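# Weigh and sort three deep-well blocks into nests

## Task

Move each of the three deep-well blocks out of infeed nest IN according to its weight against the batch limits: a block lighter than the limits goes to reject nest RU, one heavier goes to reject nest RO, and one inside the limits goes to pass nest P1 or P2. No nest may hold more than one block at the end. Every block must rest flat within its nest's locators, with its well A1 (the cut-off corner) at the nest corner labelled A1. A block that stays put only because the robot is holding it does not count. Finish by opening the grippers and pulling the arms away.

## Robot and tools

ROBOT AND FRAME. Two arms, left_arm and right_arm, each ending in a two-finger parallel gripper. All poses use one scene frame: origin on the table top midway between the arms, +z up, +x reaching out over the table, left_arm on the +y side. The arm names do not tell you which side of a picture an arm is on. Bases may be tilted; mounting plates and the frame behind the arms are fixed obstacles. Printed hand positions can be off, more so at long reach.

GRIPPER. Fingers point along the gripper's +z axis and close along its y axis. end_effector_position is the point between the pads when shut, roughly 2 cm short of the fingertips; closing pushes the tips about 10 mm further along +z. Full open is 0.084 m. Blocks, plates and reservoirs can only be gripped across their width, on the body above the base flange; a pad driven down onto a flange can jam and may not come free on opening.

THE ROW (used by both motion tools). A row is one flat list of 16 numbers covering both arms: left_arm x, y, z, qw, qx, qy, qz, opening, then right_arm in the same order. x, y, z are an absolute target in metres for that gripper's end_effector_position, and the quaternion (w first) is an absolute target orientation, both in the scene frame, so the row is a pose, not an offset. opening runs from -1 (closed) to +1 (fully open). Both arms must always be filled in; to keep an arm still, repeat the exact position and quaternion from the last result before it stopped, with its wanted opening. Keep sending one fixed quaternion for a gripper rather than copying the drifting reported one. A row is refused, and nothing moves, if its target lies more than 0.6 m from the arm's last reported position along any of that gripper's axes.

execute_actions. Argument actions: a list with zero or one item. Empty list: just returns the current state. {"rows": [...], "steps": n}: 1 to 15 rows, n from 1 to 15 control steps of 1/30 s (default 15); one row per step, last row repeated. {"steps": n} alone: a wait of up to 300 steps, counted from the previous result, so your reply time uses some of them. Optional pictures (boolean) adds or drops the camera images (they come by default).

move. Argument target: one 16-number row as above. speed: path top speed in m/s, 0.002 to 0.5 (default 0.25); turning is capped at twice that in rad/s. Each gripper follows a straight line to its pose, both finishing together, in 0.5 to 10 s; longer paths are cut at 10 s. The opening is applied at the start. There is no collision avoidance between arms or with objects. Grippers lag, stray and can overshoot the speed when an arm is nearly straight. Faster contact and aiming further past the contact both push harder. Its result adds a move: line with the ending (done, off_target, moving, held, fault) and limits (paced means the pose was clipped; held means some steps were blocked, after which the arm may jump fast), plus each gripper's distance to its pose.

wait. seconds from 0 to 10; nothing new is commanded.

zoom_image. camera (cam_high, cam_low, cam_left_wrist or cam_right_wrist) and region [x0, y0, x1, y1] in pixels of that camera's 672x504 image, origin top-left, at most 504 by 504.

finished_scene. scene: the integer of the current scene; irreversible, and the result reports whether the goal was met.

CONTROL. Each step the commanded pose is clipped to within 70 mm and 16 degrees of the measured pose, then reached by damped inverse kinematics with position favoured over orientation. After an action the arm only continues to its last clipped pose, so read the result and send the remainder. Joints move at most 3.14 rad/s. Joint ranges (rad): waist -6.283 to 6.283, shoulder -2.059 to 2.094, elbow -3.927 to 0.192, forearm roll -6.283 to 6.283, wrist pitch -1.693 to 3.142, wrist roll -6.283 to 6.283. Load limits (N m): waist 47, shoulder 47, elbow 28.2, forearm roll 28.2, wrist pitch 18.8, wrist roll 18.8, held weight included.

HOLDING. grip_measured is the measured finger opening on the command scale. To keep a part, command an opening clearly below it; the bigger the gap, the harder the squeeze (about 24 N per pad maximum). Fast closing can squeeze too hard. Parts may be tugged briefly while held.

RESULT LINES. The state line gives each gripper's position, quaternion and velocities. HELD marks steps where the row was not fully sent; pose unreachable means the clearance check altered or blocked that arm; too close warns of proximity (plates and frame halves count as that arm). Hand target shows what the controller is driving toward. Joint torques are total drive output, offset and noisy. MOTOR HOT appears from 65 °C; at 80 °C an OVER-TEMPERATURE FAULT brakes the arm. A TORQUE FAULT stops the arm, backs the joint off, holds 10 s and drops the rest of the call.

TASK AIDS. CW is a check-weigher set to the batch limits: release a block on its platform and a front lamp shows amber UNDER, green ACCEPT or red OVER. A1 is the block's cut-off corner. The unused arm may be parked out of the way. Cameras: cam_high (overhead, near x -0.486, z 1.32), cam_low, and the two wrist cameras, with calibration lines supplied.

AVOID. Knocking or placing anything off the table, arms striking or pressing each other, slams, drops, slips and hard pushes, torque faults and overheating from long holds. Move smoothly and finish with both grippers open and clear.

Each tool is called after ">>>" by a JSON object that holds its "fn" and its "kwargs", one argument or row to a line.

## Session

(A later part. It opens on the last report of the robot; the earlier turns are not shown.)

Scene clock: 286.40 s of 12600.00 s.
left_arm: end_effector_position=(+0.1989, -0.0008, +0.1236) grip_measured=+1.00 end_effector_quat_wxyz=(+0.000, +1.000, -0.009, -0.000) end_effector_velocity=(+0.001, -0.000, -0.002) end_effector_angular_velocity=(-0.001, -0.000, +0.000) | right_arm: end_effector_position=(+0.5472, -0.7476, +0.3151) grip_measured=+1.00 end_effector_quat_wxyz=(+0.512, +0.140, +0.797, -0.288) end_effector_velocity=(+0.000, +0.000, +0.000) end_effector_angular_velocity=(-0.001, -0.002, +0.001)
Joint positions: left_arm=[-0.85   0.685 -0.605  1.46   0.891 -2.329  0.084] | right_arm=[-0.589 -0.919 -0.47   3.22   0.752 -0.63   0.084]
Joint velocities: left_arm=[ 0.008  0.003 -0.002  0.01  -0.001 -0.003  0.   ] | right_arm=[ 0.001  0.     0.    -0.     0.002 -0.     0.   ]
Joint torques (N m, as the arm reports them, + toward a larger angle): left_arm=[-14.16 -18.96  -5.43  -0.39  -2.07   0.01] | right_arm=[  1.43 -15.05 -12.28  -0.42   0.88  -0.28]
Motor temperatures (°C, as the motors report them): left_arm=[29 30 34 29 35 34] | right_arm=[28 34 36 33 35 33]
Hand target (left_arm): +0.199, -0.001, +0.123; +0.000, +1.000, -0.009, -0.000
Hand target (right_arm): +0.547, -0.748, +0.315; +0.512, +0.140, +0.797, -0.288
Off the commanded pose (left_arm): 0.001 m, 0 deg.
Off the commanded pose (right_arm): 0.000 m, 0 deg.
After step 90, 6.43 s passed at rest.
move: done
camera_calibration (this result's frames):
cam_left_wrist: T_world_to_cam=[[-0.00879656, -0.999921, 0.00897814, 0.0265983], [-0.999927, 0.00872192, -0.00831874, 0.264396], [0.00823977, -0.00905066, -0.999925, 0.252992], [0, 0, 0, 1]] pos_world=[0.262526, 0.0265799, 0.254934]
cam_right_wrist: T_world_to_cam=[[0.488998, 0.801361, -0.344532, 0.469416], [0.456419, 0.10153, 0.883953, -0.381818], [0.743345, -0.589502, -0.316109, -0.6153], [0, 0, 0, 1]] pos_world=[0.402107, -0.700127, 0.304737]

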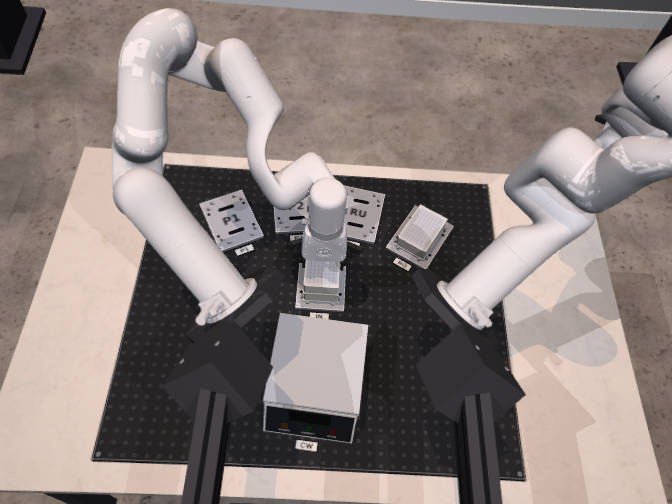

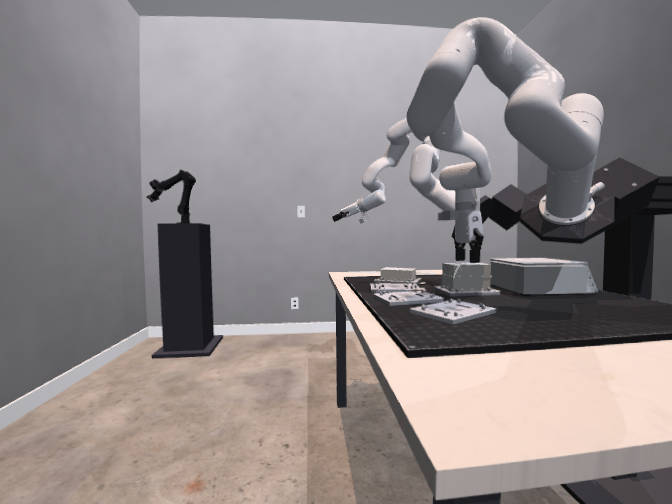

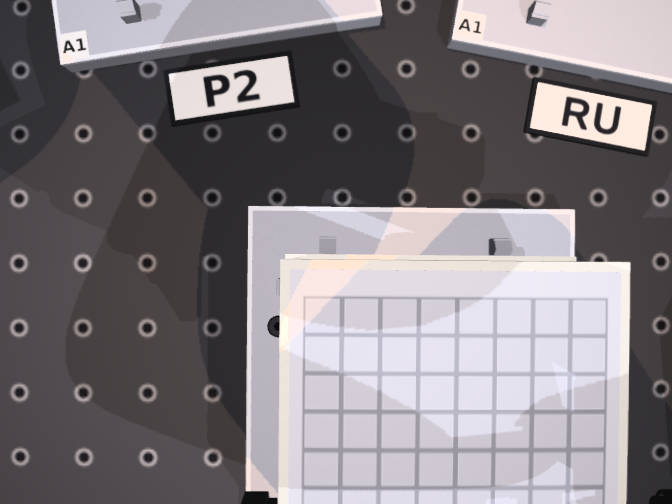

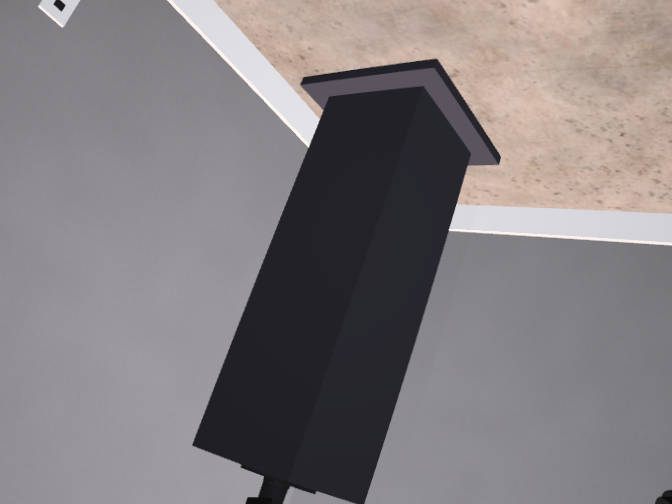

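>>> {"fn": "move", "kwargs": {
  "target": [0.199,0.0002,0.121,0,1,-0.009,0,1,0.5472,-0.7476,0.3151,0.512,0.140,0.797,-0.288,1],
  "speed": 0.01
}}

>>> {"fn": "move", "kwargs": {
  "target": [0.199,0.0002,0.0943,0,1,-0.009,0,1,0.5472,-0.7476,0.3151,0.512,0.140,0.797,-0.288,1],
  "speed": 0.02
}}

>>> {"fn": "move", "kwargs": {
  "target": [0.199,0.0002,0.0943,0,1,-0.009,0,-0.2,0.5472,-0.7476,0.3151,0.512,0.140,0.797,-0.288,1],
  "speed": 0.02
}}

>>> {"fn": "move", "kwargs": {
  "target": [0.199,0.0002,0.175,0,1,-0.009,0,-0.2,0.5472,-0.7476,0.3151,0.512,0.140,0.797,-0.288,1],
  "speed": 0.07
}}

>>> {"fn": "move", "kwargs": {
  "target": [-0.035,-0.005,0.155,0,1,-0.009,0,-0.2,0.5472,-0.7476,0.3151,0.512,0.140,0.797,-0.288,1],
  "speed": 0.12
}}

>>> {"fn": "move", "kwargs": {
  "target": [-0.035,-0.005,0.1425,0,1,-0.009,0,-0.2,0.5472,-0.7476,0.3151,0.512,0.140,0.797,-0.288,1],
  "speed": 0.01
}}

>>> {"fn": "move", "kwargs": {
  "target": [-0.035,-0.005,0.1425,0,1,-0.009,0,1,0.5472,-0.7476,0.3151,0.512,0.140,0.797,-0.288,1],
  "speed": 0.01
}}

>>> {"fn": "wait", "kwargs": {
  "seconds": 2
}}

Scene clock: 304.57 s of 12600.00 s.
left_arm: end_effector_position=(+0.1990, +0.0001, +0.1211) grip_measured=+1.00 end_effector_quat_wxyz=(+0.000, +1.000, -0.009, -0.000) end_effector_velocity=(+0.000, +0.000, -0.001) end_effector_angular_velocity=(-0.001, -0.001, -0.000) | right_arm: end_effector_position=(+0.5472, -0.7476, +0.3151) grip_measured=+1.00 end_effector_quat_wxyz=(+0.512, +0.140, +0.797, -0.288) end_effector_velocity=(-0.000, -0.000, +0.000) end_effector_angular_velocity=(+0.000, -0.002, -0.002)
Joint positions: left_arm=[-0.842  0.689 -0.605  1.471  0.892 -2.334  0.084] | right_arm=[-0.589 -0.919 -0.47   3.22   0.752 -0.63   0.084]
Joint velocities: left_arm=[ 0.004  0.002 -0.     0.006  0.    -0.003  0.   ] | right_arm=[-0.     0.     0.     0.001  0.002  0.001  0.   ]
Joint torques (N m, as the arm reports them, + toward a larger angle): left_arm=[-14.58 -18.88  -5.38  -0.51  -2.     0.16] | right_arm=[  1.57 -14.98 -12.32  -0.91   0.69  -0.31]
Motor temperatures (°C, as the motors report them): left_arm=[29 30 33 29 35 34] | right_arm=[28 34 36 33 35 33]
Hand target (left_arm): +0.199, +0.000, +0.121; +0.000, +1.000, -0.009, -0.000
Hand target (right_arm): +0.547, -0.748, +0.315; +0.512, +0.140, +0.797, -0.288
Off the commanded pose (left_arm): 0.000 m, 0 deg.
Off the commanded pose (right_arm): 0.000 m, 0 deg.
After step 90, 14.47 s passed at rest.
move: done
camera_calibration (this result's frames):
cam_left_wrist: T_world_to_cam=[[-0.00840194, -0.999931, 0.00818942, 0.0275904], [-0.999925, 0.00832832, -0.00898228, 0.26457], [0.00891345, -0.00826427, -0.999926, 0.250438], [0, 0, 0, 1]] pos_world=[0.26255, 0.0274547, 0.25257]
cam_right_wrist: T_world_to_cam=[[0.488998, 0.801361, -0.344532, 0.469416], [0.456419, 0.10153, 0.883953, -0.381818], [0.743346, -0.589502, -0.316109, -0.6153], [0, 0, 0, 1]] pos_world=[0.402107, -0.700127, 0.304737]

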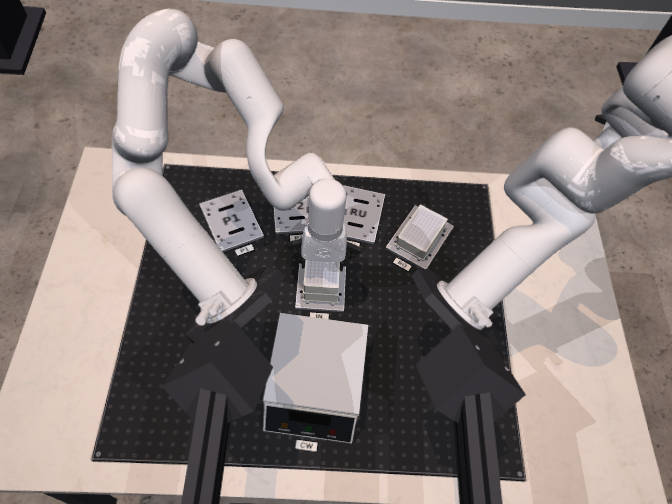

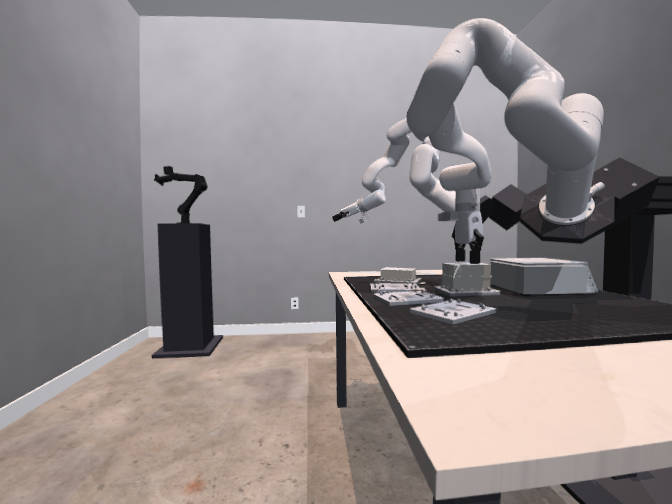

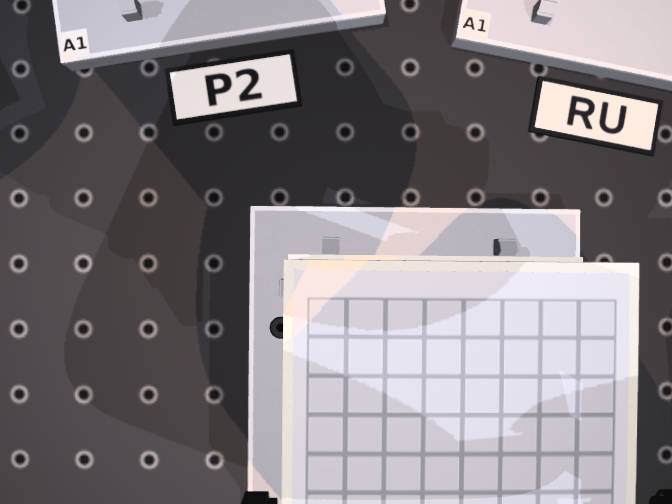

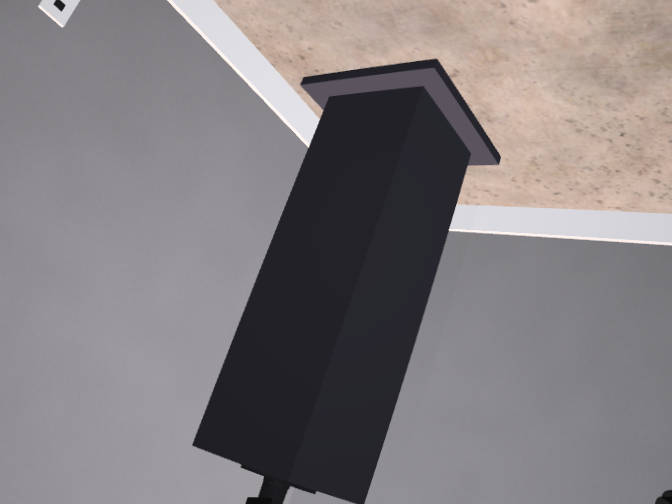

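Scene clock: 306.23 s of 12600.00 s.
left_arm: end_effector_position=(+0.1990, +0.0001, +0.0946) grip_measured=+1.00 end_effector_quat_wxyz=(+0.000, +1.000, -0.009, -0.000) end_effector_velocity=(+0.000, -0.000, -0.002) end_effector_angular_velocity=(-0.000, +0.001, +0.001) | right_arm: end_effector_position=(+0.5472, -0.7476, +0.3151) grip_measured=+1.00 end_effector_quat_wxyz=(+0.512, +0.140, +0.797, -0.288) end_effector_velocity=(-0.000, +0.000, -0.000) end_effector_angular_velocity=(+0.000, -0.001, -0.001)
Joint positions: left_arm=[-0.765  0.756 -0.639  1.574  0.898 -2.376  0.084] | right_arm=[-0.589 -0.919 -0.47   3.22   0.752 -0.63   0.084]
Joint velocities: left_arm=[ 0.007  0.005 -0.003  0.009 -0.    -0.004 -0.   ] | right_arm=[ 0.     0.     0.     0.     0.001  0.    -0.   ]
Joint torques (N m, as the arm reports them, + toward a larger angle): left_arm=[-14.79 -19.43  -3.65  -0.63  -2.18   0.06] | right_arm=[  2.37 -14.74 -12.09  -0.97   0.92  -0.24]
Motor temperatures (°C, as the motors report them): left_arm=[29 30 33 29 35 34] | right_arm=[28 34 36 33 35 33]
Hand target (left_arm): +0.199, +0.000, +0.094; +0.000, +1.000, -0.009, -0.000
Hand target (right_arm): +0.547, -0.748, +0.315; +0.512, +0.140, +0.797, -0.288
Off the commanded pose (left_arm): 0.000 m, 0 deg.
Off the commanded pose (right_arm): 0.000 m, 0 deg.
move: done
camera_calibration (this result's frames):
cam_left_wrist: T_world_to_cam=[[-0.00837429, -0.99993, 0.00834355, 0.0277675], [-0.999926, 0.00829989, -0.00891253, 0.264324], [0.00884265, -0.00841756, -0.999925, 0.223909], [0, 0, 0, 1]] pos_world=[0.262557, 0.0274564, 0.226016]
cam_right_wrist: T_world_to_cam=[[0.488998, 0.801361, -0.344532, 0.469416], [0.456419, 0.10153, 0.883953, -0.381818], [0.743346, -0.589502, -0.316109, -0.6153], [0, 0, 0, 1]] pos_world=[0.402107, -0.700127, 0.304737]

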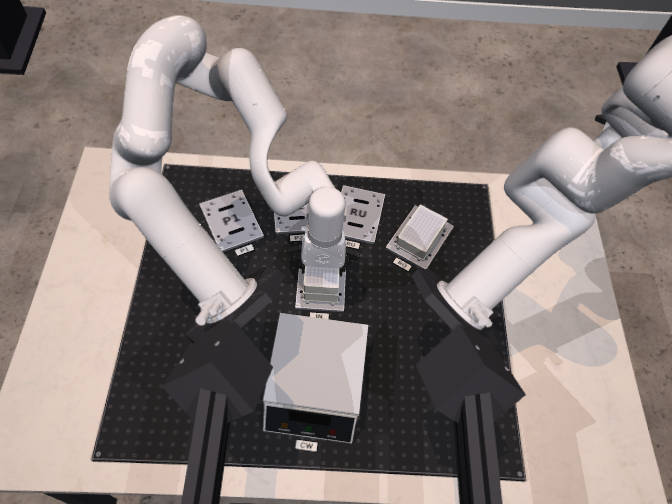

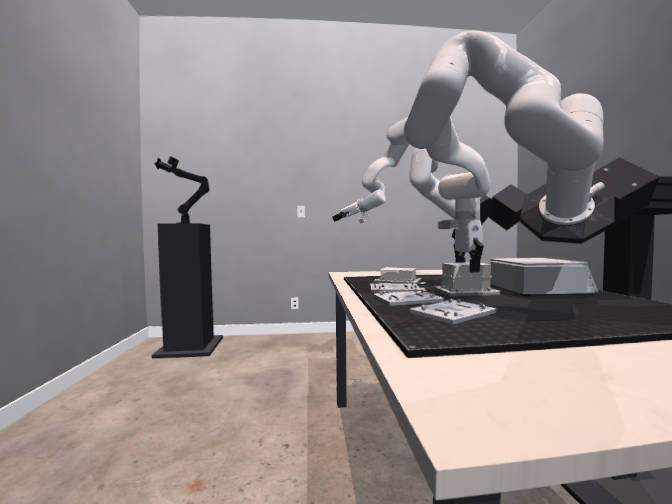

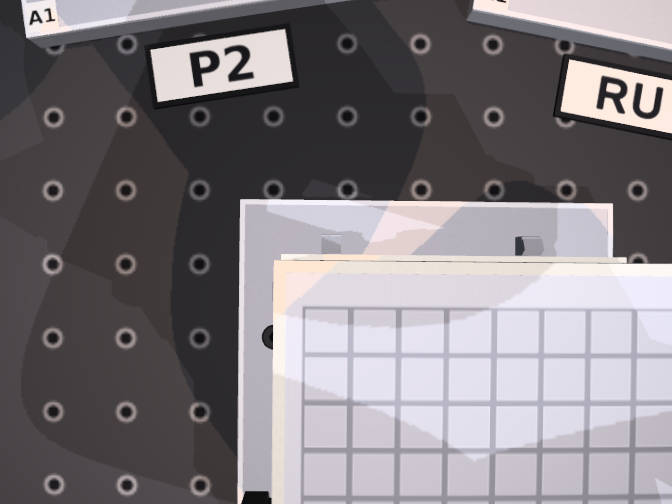

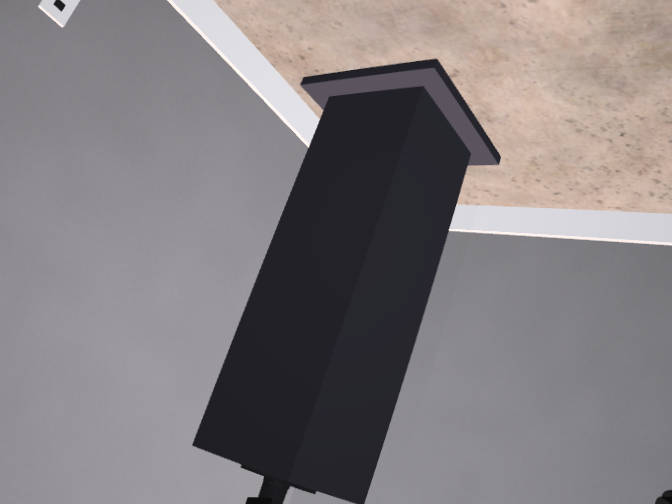

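Scene clock: 306.93 s of 12600.00 s.
left_arm: end_effector_position=(+0.1990, +0.0001, +0.0945) grip_measured=+0.96 end_effector_quat_wxyz=(+0.000, +1.000, -0.009, +0.000) end_effector_velocity=(+0.000, +0.000, -0.000) end_effector_angular_velocity=(+0.001, +0.000, +0.000) | right_arm: end_effector_position=(+0.5472, -0.7476, +0.3151) grip_measured=+1.00 end_effector_quat_wxyz=(+0.512, +0.140, +0.797, -0.288) end_effector_velocity=(+0.000, +0.000, -0.000) end_effector_angular_velocity=(-0.001, +0.001, +0.002)
Joint positions: left_arm=[-0.765  0.756 -0.639  1.575  0.898 -2.377  0.083] | right_arm=[-0.589 -0.919 -0.47   3.22   0.752 -0.63   0.084]
Joint velocities: left_arm=[ 0.002  0.001 -0.001  0.001  0.001  0.     0.   ] | right_arm=[-0.     0.     0.    -0.002 -0.001 -0.     0.   ]
Joint torques (N m, as the arm reports them, + toward a larger angle): left_arm=[-12.81 -16.09  -4.08  -0.22  -1.31   0.12] | right_arm=[  1.69 -14.8  -12.05  -0.93   0.64  -0.1 ]
Motor temperatures (°C, as the motors report them): left_arm=[29 30 33 29 35 34] | right_arm=[28 34 36 33 35 33]
Hand target (left_arm): +0.199, +0.000, +0.094; +0.000, +1.000, -0.009, -0.000
Hand target (right_arm): +0.547, -0.748, +0.315; +0.512, +0.140, +0.797, -0.288
Off the commanded pose (left_arm): 0.000 m, 0 deg.
Off the commanded pose (right_arm): 0.000 m, 0 deg.
move: done
camera_calibration (this result's frames):
cam_left_wrist: T_world_to_cam=[[-0.00838031, -0.999927, 0.00864716, 0.027686], [-0.999924, 0.0083011, -0.00915562, 0.264383], [0.00908318, -0.00872323, -0.999921, 0.223769], [0, 0, 0, 1]] pos_world=[0.262562, 0.0274413, 0.225933]
cam_right_wrist: T_world_to_cam=[[0.488998, 0.801361, -0.344532, 0.469416], [0.456419, 0.10153, 0.883953, -0.381818], [0.743345, -0.589502, -0.316109, -0.6153], [0, 0, 0, 1]] pos_world=[0.402107, -0.700127, 0.304737]

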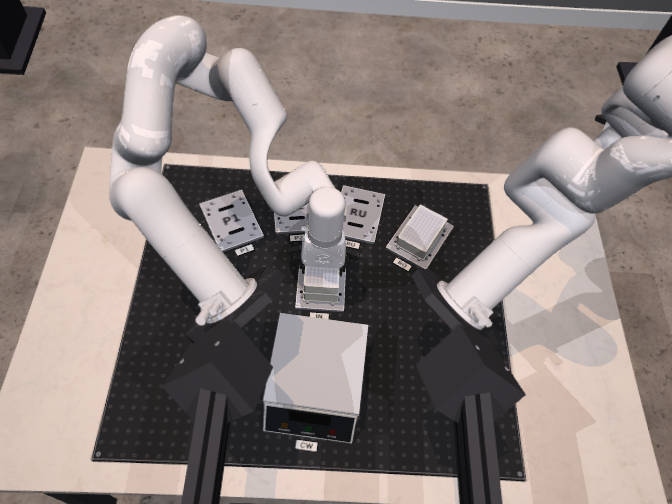

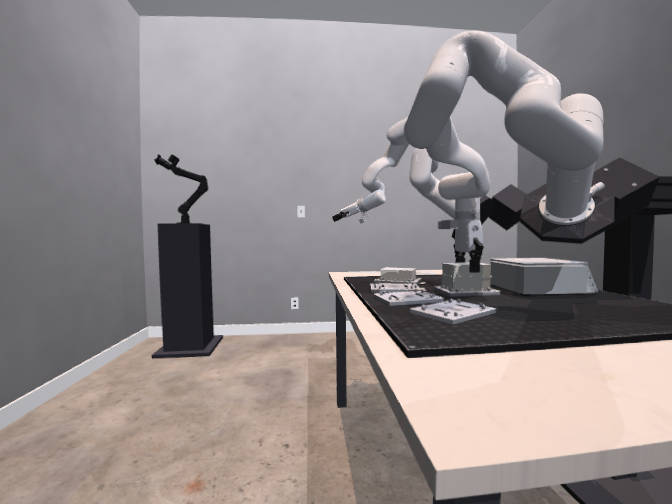

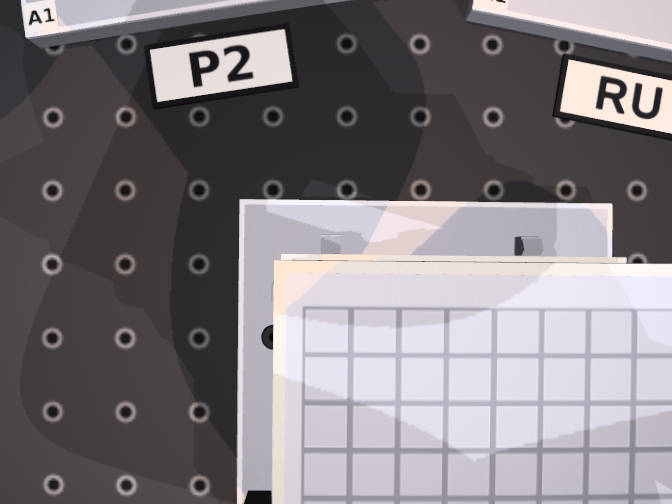

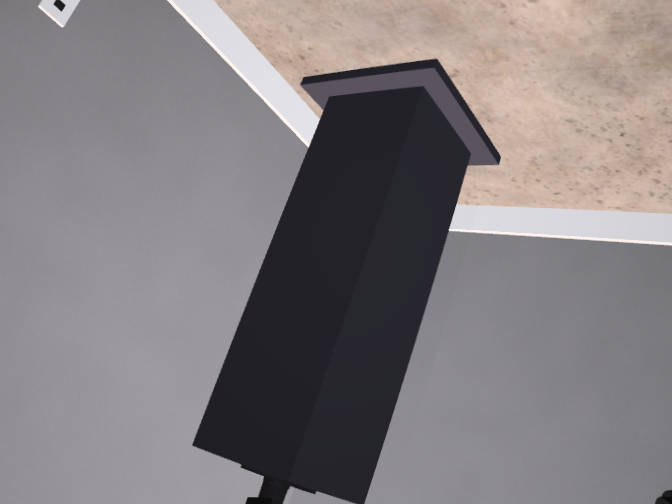

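Scene clock: 308.57 s of 12600.00 s.
left_arm: end_effector_position=(+0.1990, +0.0004, +0.1745) grip_measured=+0.96 end_effector_quat_wxyz=(-0.000, +1.000, -0.009, +0.000) end_effector_velocity=(+0.000, -0.000, +0.003) end_effector_angular_velocity=(+0.001, -0.000, -0.000) | right_arm: end_effector_position=(+0.5472, -0.7476, +0.3151) grip_measured=+1.00 end_effector_quat_wxyz=(+0.512, +0.140, +0.797, -0.288) end_effector_velocity=(+0.000, +0.000, +0.000) end_effector_angular_velocity=(+0.001, -0.001, -0.000)
Joint positions: left_arm=[-0.998  0.554 -0.554  1.248  0.904 -2.228  0.083] | right_arm=[-0.589 -0.919 -0.47   3.22   0.752 -0.63   0.084]
Joint velocities: left_arm=[-0.009 -0.007  0.001 -0.013  0.002  0.007  0.   ] | right_arm=[ 0.001 -0.     0.     0.001  0.     0.     0.   ]
Joint torques (N m, as the arm reports them, + toward a larger angle): left_arm=[-14.25 -18.62  -9.04  -0.38  -2.12  -0.04] | right_arm=[  1.56 -15.3  -12.35  -0.76   0.76  -0.17]
Motor temperatures (°C, as the motors report them): left_arm=[29 30 33 29 35 34] | right_arm=[28 34 36 33 35 33]
Hand target (left_arm): +0.199, +0.000, +0.175; -0.000, +1.000, -0.009, +0.000
Hand target (right_arm): +0.547, -0.748, +0.315; +0.512, +0.140, +0.797, -0.288
Off the commanded pose (left_arm): 0.001 m, 0 deg.
Off the commanded pose (right_arm): 0.000 m, 0 deg.
move: done
camera_calibration (this result's frames):
cam_left_wrist: T_world_to_cam=[[-0.00833674, -0.999937, 0.00755522, 0.0275426], [-0.999921, 0.00826532, -0.00943582, 0.265104], [0.00937278, -0.00763329, -0.999927, 0.303722], [0, 0, 0, 1]] pos_world=[0.262466, 0.0276681, 0.305993]
cam_right_wrist: T_world_to_cam=[[0.488998, 0.801361, -0.344532, 0.469416], [0.456419, 0.10153, 0.883953, -0.381818], [0.743345, -0.589502, -0.316109, -0.6153], [0, 0, 0, 1]] pos_world=[0.402107, -0.700127, 0.304737]

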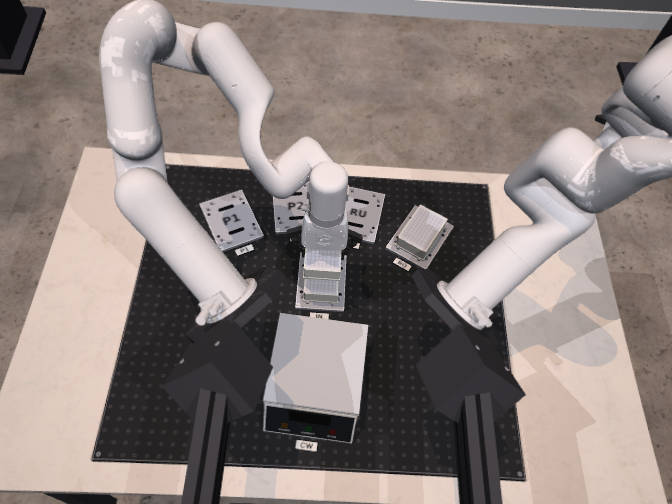

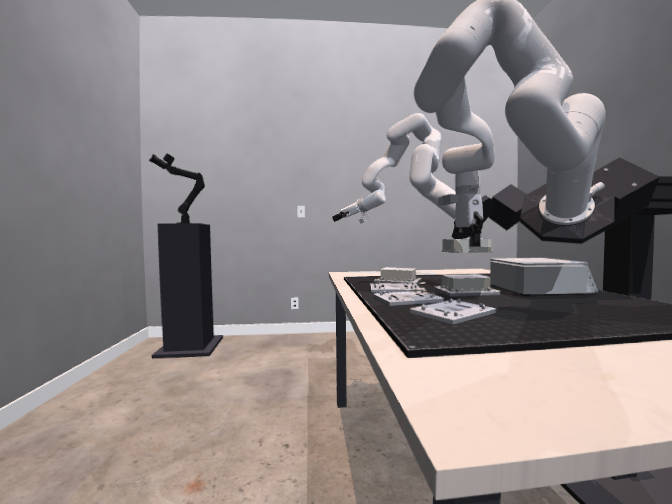

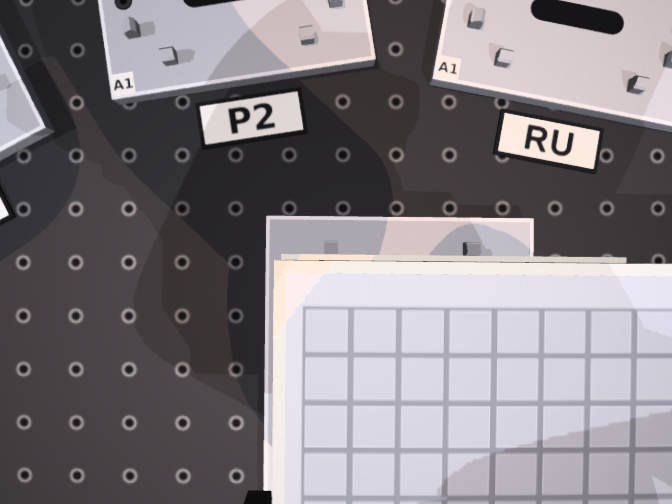

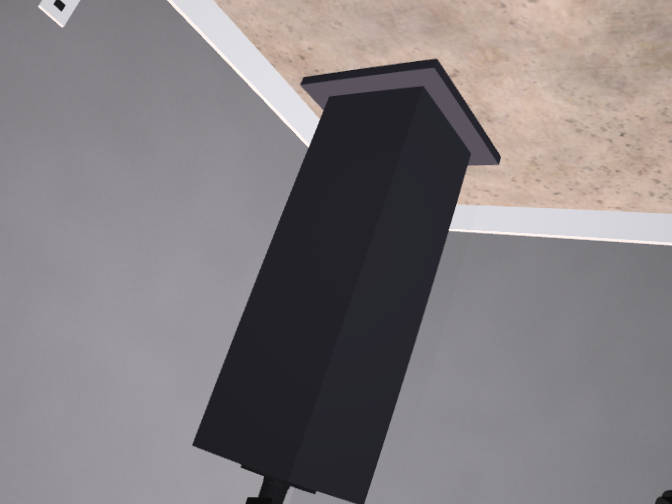

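Scene clock: 311.13 s of 12600.00 s.
left_arm: end_effector_position=(-0.0343, -0.0043, +0.1544) grip_measured=+0.96 end_effector_quat_wxyz=(+0.000, +1.000, -0.009, -0.000) end_effector_velocity=(-0.002, +0.001, -0.000) end_effector_angular_velocity=(+0.006, -0.001, +0.001) | right_arm: end_effector_position=(+0.5472, -0.7476, +0.3151) grip_measured=+1.00 end_effector_quat_wxyz=(+0.512, +0.140, +0.797, -0.288) end_effector_velocity=(-0.000, -0.001, +0.000) end_effector_angular_velocity=(-0.002, +0.000, -0.001)
Joint positions: left_arm=[-1.654  1.111 -0.669  0.935  0.577 -2.683  0.083] | right_arm=[-0.589 -0.919 -0.47   3.22   0.752 -0.63   0.084]
Joint velocities: left_arm=[-0.01   0.005 -0.003 -0.02  -0.001  0.009 -0.   ] | right_arm=[-0.001 -0.     0.     0.     0.002 -0.001  0.   ]
Joint torques (N m, as the arm reports them, + toward a larger angle): left_arm=[ -8.17 -28.29 -12.02  -0.37  -2.03   0.07] | right_arm=[  1.92 -15.78 -11.63  -0.46   0.83  -0.32]
Motor temperatures (°C, as the motors report them): left_arm=[29 30 33 29 35 34] | right_arm=[28 34 36 33 35 33]
Hand target (left_arm): -0.034, -0.004, +0.154; -0.000, +1.000, -0.009, +0.000
Hand target (right_arm): +0.547, -0.748, +0.315; +0.512, +0.140, +0.797, -0.288
Off the commanded pose (left_arm): 0.001 m, 0 deg.
Off the commanded pose (right_arm): 0.000 m, 0 deg.
move: done
camera_calibration (this result's frames):
cam_left_wrist: T_world_to_cam=[[-0.00795796, -0.999933, 0.00836097, 0.0209408], [-0.999928, 0.00788213, -0.00906318, 0.0316802], [0.00899667, -0.00843249, -0.999924, 0.285735], [0, 0, 0, 1]] pos_world=[0.0292739, 0.0230991, 0.285826]
cam_right_wrist: T_world_to_cam=[[0.488998, 0.801361, -0.344532, 0.469416], [0.456419, 0.10153, 0.883953, -0.381818], [0.743345, -0.589502, -0.316109, -0.615301], [0, 0, 0, 1]] pos_world=[0.402107, -0.700127, 0.304737]

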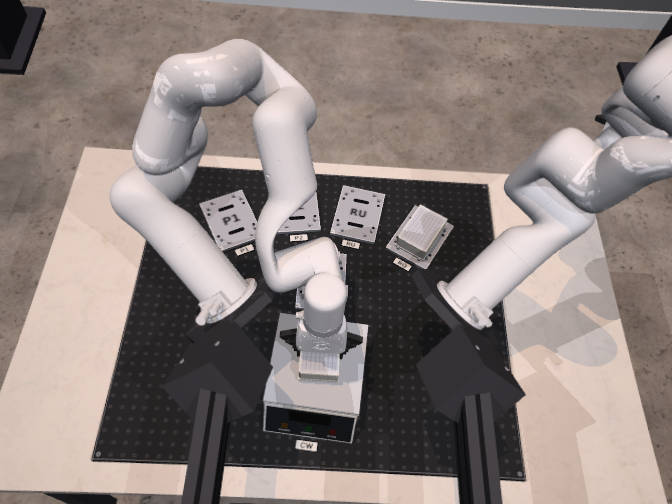

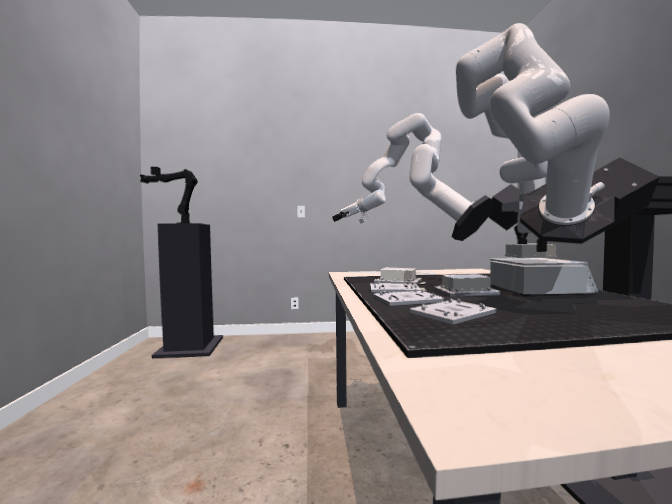

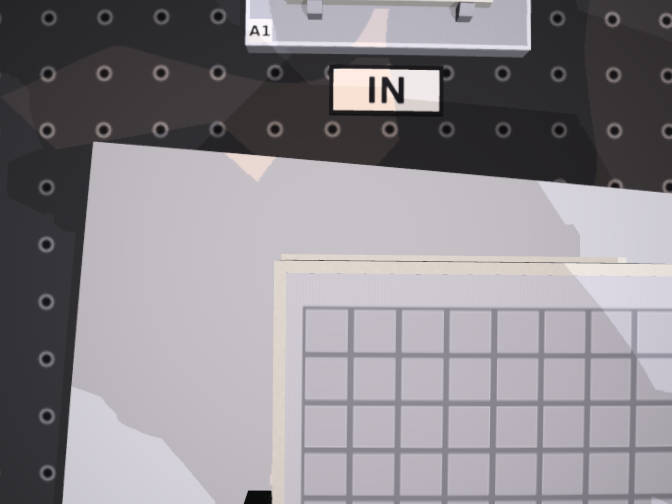

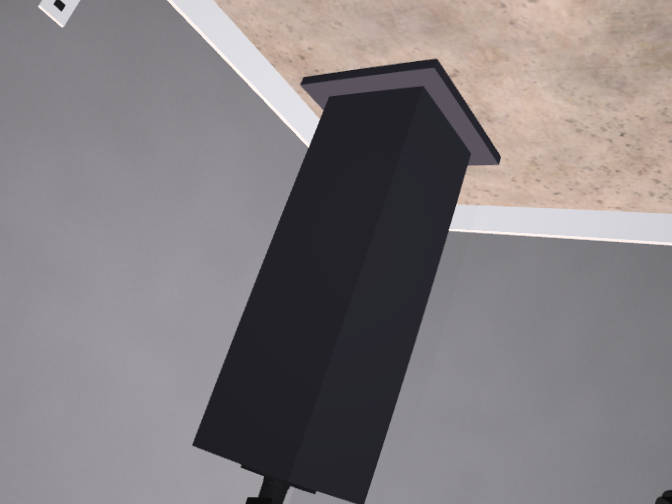

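Scene clock: 312.53 s of 12600.00 s.
left_arm: end_effector_position=(-0.0350, -0.0049, +0.1428) grip_measured=+0.96 end_effector_quat_wxyz=(-0.000, +1.000, -0.009, -0.000) end_effector_velocity=(-0.000, -0.001, -0.003) end_effector_angular_velocity=(-0.003, -0.000, -0.000) | right_arm: end_effector_position=(+0.5472, -0.7476, +0.3151) grip_measured=+1.00 end_effector_quat_wxyz=(+0.512, +0.140, +0.797, -0.288) end_effector_velocity=(+0.000, +0.001, -0.001) end_effector_angular_velocity=(+0.003, +0.002, +0.003)
Joint positions: left_arm=[-1.62   1.15  -0.687  1.005  0.577 -2.729  0.083] | right_arm=[-0.589 -0.919 -0.47   3.22   0.752 -0.63   0.084]
Joint velocities: left_arm=[ 0.007  0.009 -0.005  0.02  -0.001 -0.013 -0.   ] | right_arm=[ 0.001 -0.     0.    -0.001 -0.004 -0.     0.   ]
Joint torques (N m, as the arm reports them, + toward a larger angle): left_arm=[ -8.84 -28.47 -11.26  -0.53  -2.27   0.14] | right_arm=[  1.5  -14.84 -12.21  -0.91   0.85  -0.14]
Motor temperatures (°C, as the motors report them): left_arm=[29 30 33 29 35 34] | right_arm=[28 34 36 33 35 33]
Hand target (left_arm): -0.035, -0.005, +0.143; +0.000, +1.000, -0.009, -0.000
Hand target (right_arm): +0.547, -0.748, +0.315; +0.512, +0.140, +0.797, -0.288
Off the commanded pose (left_arm): 0.000 m, 0 deg.
Off the commanded pose (right_arm): 0.000 m, 0 deg.
move: done
camera_calibration (this result's frames):
cam_left_wrist: T_world_to_cam=[[-0.00844853, -0.999932, 0.0080595, 0.0203696], [-0.999924, 0.00837585, -0.00900931, 0.0308387], [0.00894119, -0.00813501, -0.999927, 0.27416], [0, 0, 0, 1]] pos_world=[0.0285572, 0.0223402, 0.274254]
cam_right_wrist: T_world_to_cam=[[0.488998, 0.801361, -0.344532, 0.469416], [0.456419, 0.10153, 0.883953, -0.381818], [0.743346, -0.589502, -0.316109, -0.6153], [0, 0, 0, 1]] pos_world=[0.402107, -0.700127, 0.304737]

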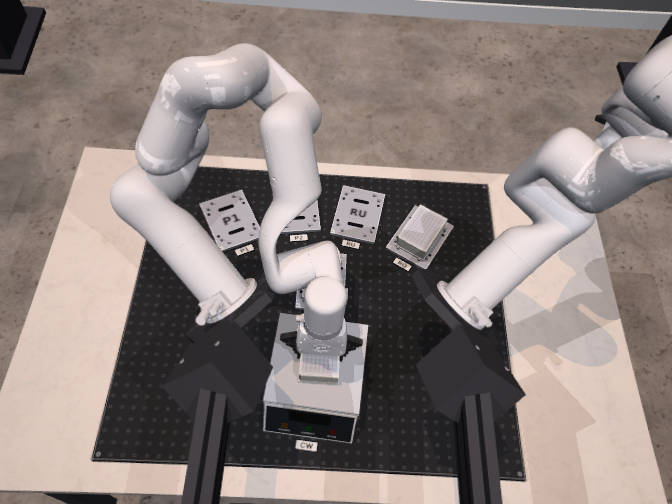

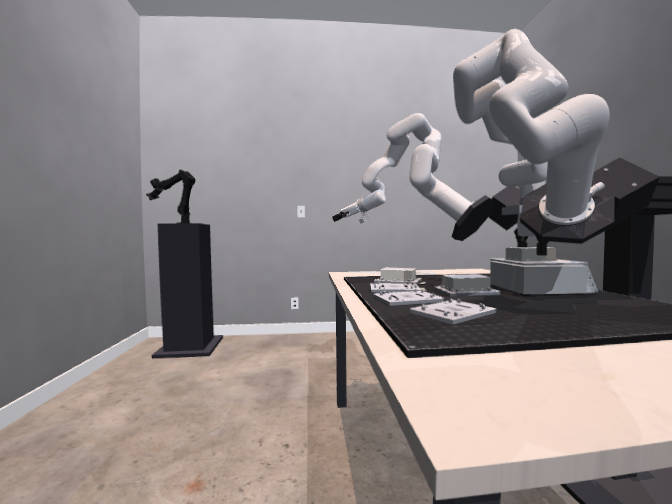

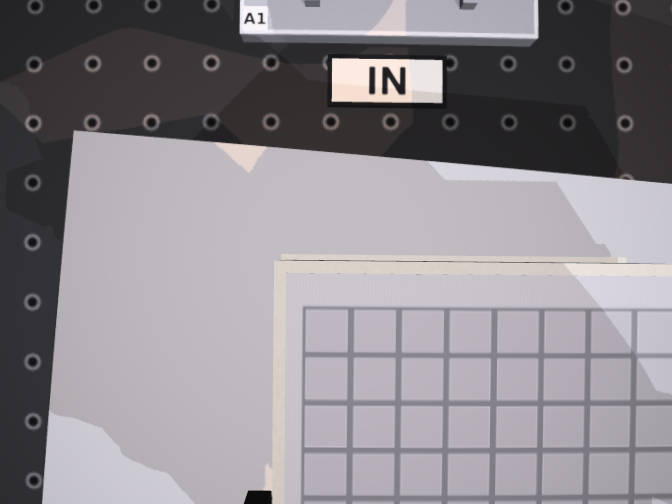

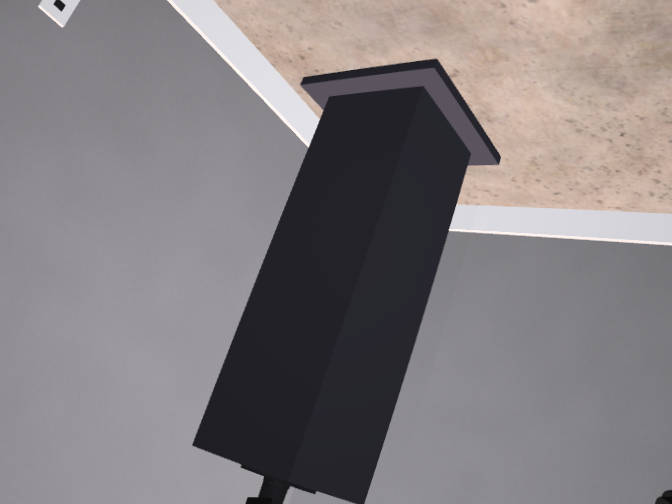

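Scene clock: 313.23 s of 12600.00 s.
left_arm: end_effector_position=(-0.0350, -0.0050, +0.1426) grip_measured=+1.00 end_effector_quat_wxyz=(+0.000, +1.000, -0.009, -0.000) end_effector_velocity=(+0.000, +0.000, -0.000) end_effector_angular_velocity=(+0.001, -0.000, +0.001) | right_arm: end_effector_position=(+0.5472, -0.7476, +0.3151) grip_measured=+1.00 end_effector_quat_wxyz=(+0.512, +0.140, +0.797, -0.288) end_effector_velocity=(-0.000, +0.000, -0.000) end_effector_angular_velocity=(-0.001, +0.002, +0.002)
Joint positions: left_arm=[-1.619  1.151 -0.687  1.007  0.577 -2.73   0.084] | right_arm=[-0.589 -0.919 -0.47   3.22   0.752 -0.63   0.084]
Joint velocities: left_arm=[ 0.002  0.001 -0.     0.001  0.001 -0.001  0.   ] | right_arm=[-0.001  0.    -0.    -0.003 -0.001  0.001  0.   ]
Joint torques (N m, as the arm reports them, + toward a larger angle): left_arm=[ -8.42 -27.62 -11.08  -0.46  -2.08   0.05] | right_arm=[  0.93 -15.42 -12.37  -0.54   0.65  -0.32]
Motor temperatures (°C, as the motors report them): left_arm=[29 30 33 29 35 34] | right_arm=[28 34 36 33 35 33]
Hand target (left_arm): -0.035, -0.005, +0.143; +0.000, +1.000, -0.009, -0.000
Hand target (right_arm): +0.547, -0.748, +0.315; +0.512, +0.140, +0.797, -0.288
Off the commanded pose (left_arm): 0.000 m, 0 deg.
Off the commanded pose (right_arm): 0.000 m, 0 deg.
move: done
camera_calibration (this result's frames):
cam_left_wrist: T_world_to_cam=[[-0.00833356, -0.999931, 0.00827563, 0.0202417], [-0.999925, 0.00825877, -0.00903005, 0.030838], [0.00896108, -0.00835026, -0.999925, 0.2739], [0, 0, 0, 1]] pos_world=[0.0285499, 0.0222728, 0.27399]
cam_right_wrist: T_world_to_cam=[[0.488998, 0.801361, -0.344532, 0.469416], [0.456419, 0.10153, 0.883953, -0.381818], [0.743346, -0.589502, -0.316109, -0.6153], [0, 0, 0, 1]] pos_world=[0.402107, -0.700127, 0.304737]

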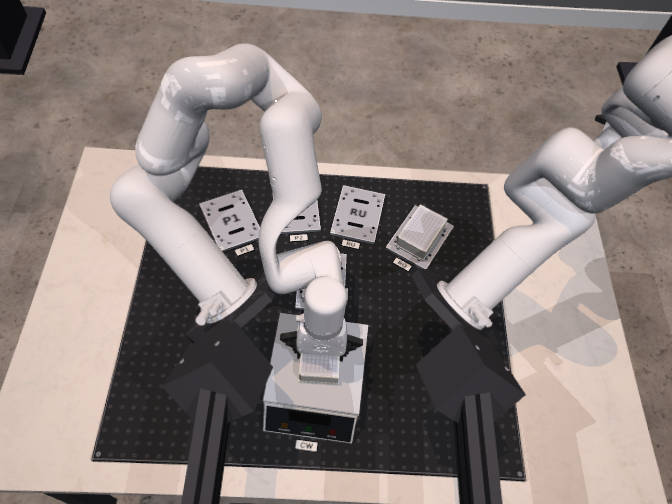

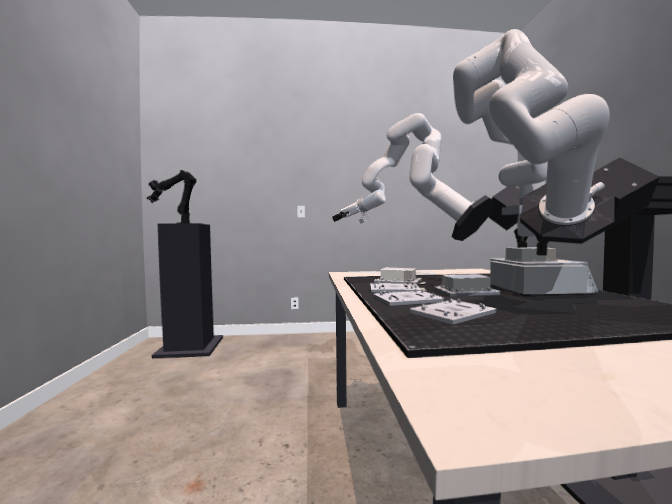

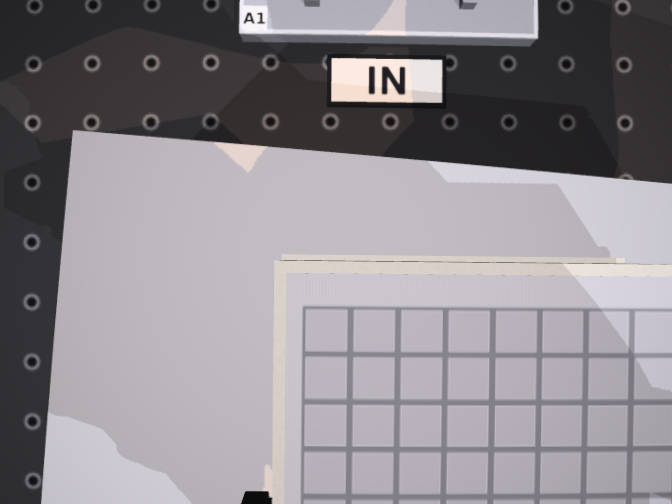

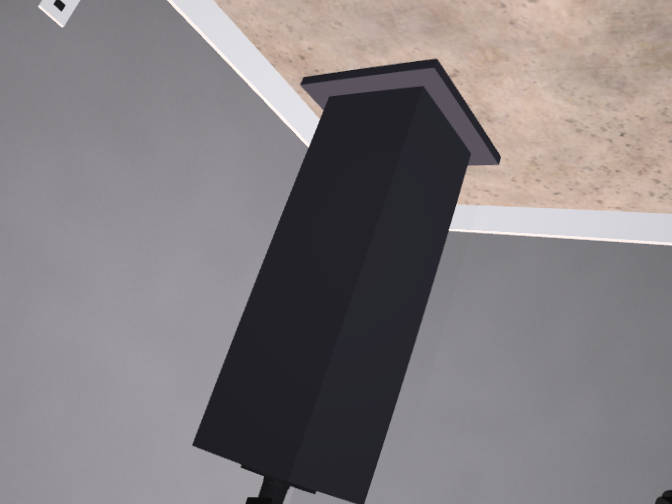

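Scene clock: 315.23 s of 12600.00 s.
left_arm: end_effector_position=(-0.0350, -0.0050, +0.1425) grip_measured=+1.00 end_effector_quat_wxyz=(+0.000, +1.000, -0.009, -0.000) end_effector_velocity=(+0.000, -0.000, -0.000) end_effector_angular_velocity=(+0.001, +0.001, +0.002) | right_arm: end_effector_position=(+0.5472, -0.7476, +0.3151) grip_measured=+1.00 end_effector_quat_wxyz=(+0.512, +0.140, +0.797, -0.288) end_effector_velocity=(+0.001, +0.000, +0.000) end_effector_angular_velocity=(-0.001, -0.001, +0.001)
Joint positions: left_arm=[-1.619  1.151 -0.687  1.007  0.577 -2.73   0.084] | right_arm=[-0.589 -0.919 -0.47   3.22   0.752 -0.63   0.084]
Joint velocities: left_arm=[ 0.002 -0.    -0.    -0.     0.     0.     0.   ] | right_arm=[ 0.002  0.    -0.     0.     0.001 -0.001  0.   ]
Joint torques (N m, as the arm reports them, + toward a larger angle): left_arm=[ -8.19 -27.45 -10.97  -0.53  -2.09   0.02] | right_arm=[  1.38 -15.58 -12.11  -0.33   0.76  -0.14]
Motor temperatures (°C, as the motors report them): left_arm=[29 30 33 29 35 34] | right_arm=[28 34 36 33 35 33]
Hand target (left_arm): -0.035, -0.005, +0.143; +0.000, +1.000, -0.009, -0.000
Hand target (right_arm): +0.547, -0.748, +0.315; +0.512, +0.140, +0.797, -0.288
Off the commanded pose (left_arm): 0.000 m, 0 deg.
Off the commanded pose (right_arm): 0.000 m, 0 deg.
Steps of this call (steps 1 to 60: nothing new was sent). Readings (end_effector_position):
1: left_arm (-0.0350, -0.0050, +0.1425) | right_arm (+0.5472, -0.7476, +0.3151)
2: left_arm (-0.0350, -0.0050, +0.1425) | right_arm (+0.5472, -0.7476, +0.3151)
4: left_arm (-0.0350, -0.0050, +0.1425) | right_arm (+0.5472, -0.7476, +0.3151)
8: left_arm (-0.0350, -0.0050, +0.1425) | right_arm (+0.5472, -0.7476, +0.3151)
60: the state above
camera_calibration (this result's frames):
cam_left_wrist: T_world_to_cam=[[-0.00836896, -0.999932, 0.00817, 0.0203041], [-0.999924, 0.00829474, -0.00907608, 0.0308478], [0.00900769, -0.00824534, -0.999925, 0.273852], [0, 0, 0, 1]] pos_world=[0.0285486, 0.0223048, 0.273946]
cam_right_wrist: T_world_to_cam=[[0.488998, 0.801361, -0.344532, 0.469416], [0.456419, 0.10153, 0.883953, -0.381818], [0.743346, -0.589502, -0.316109, -0.6153], [0, 0, 0, 1]] pos_world=[0.402107, -0.700127, 0.304737]

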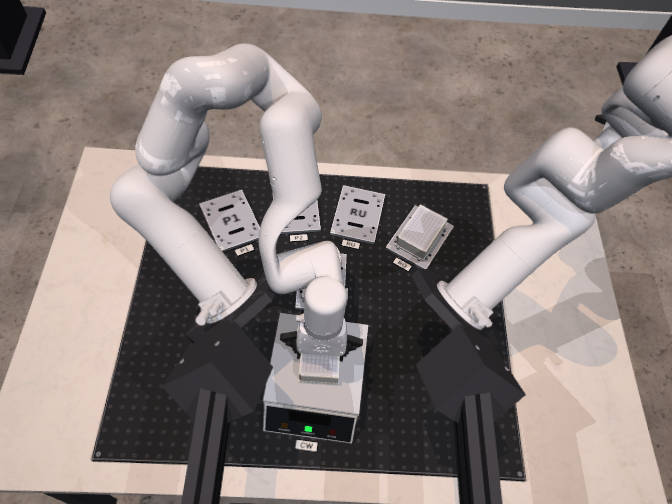

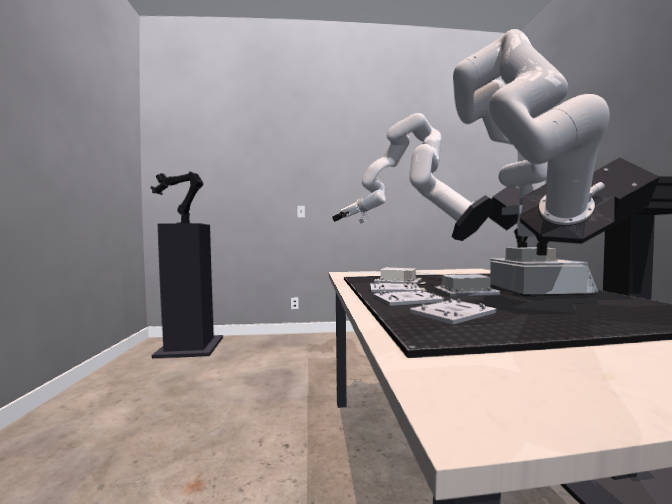

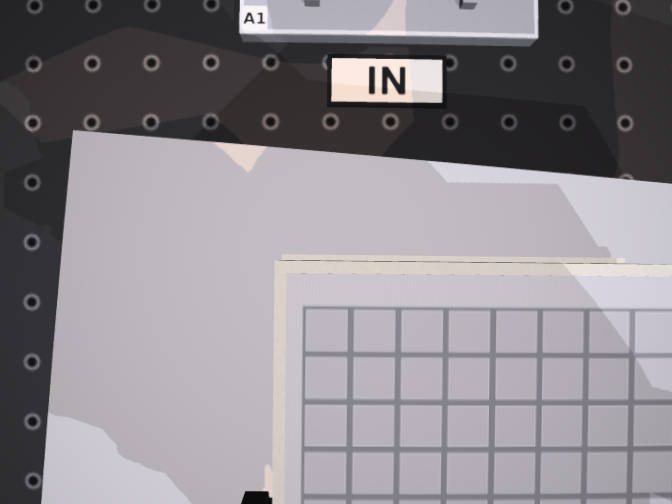

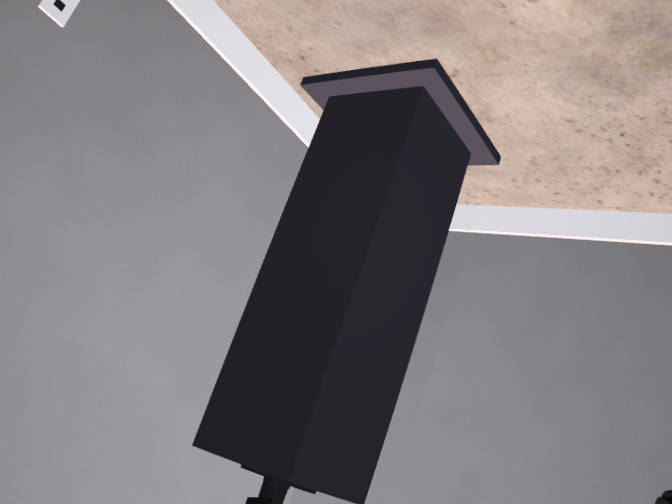

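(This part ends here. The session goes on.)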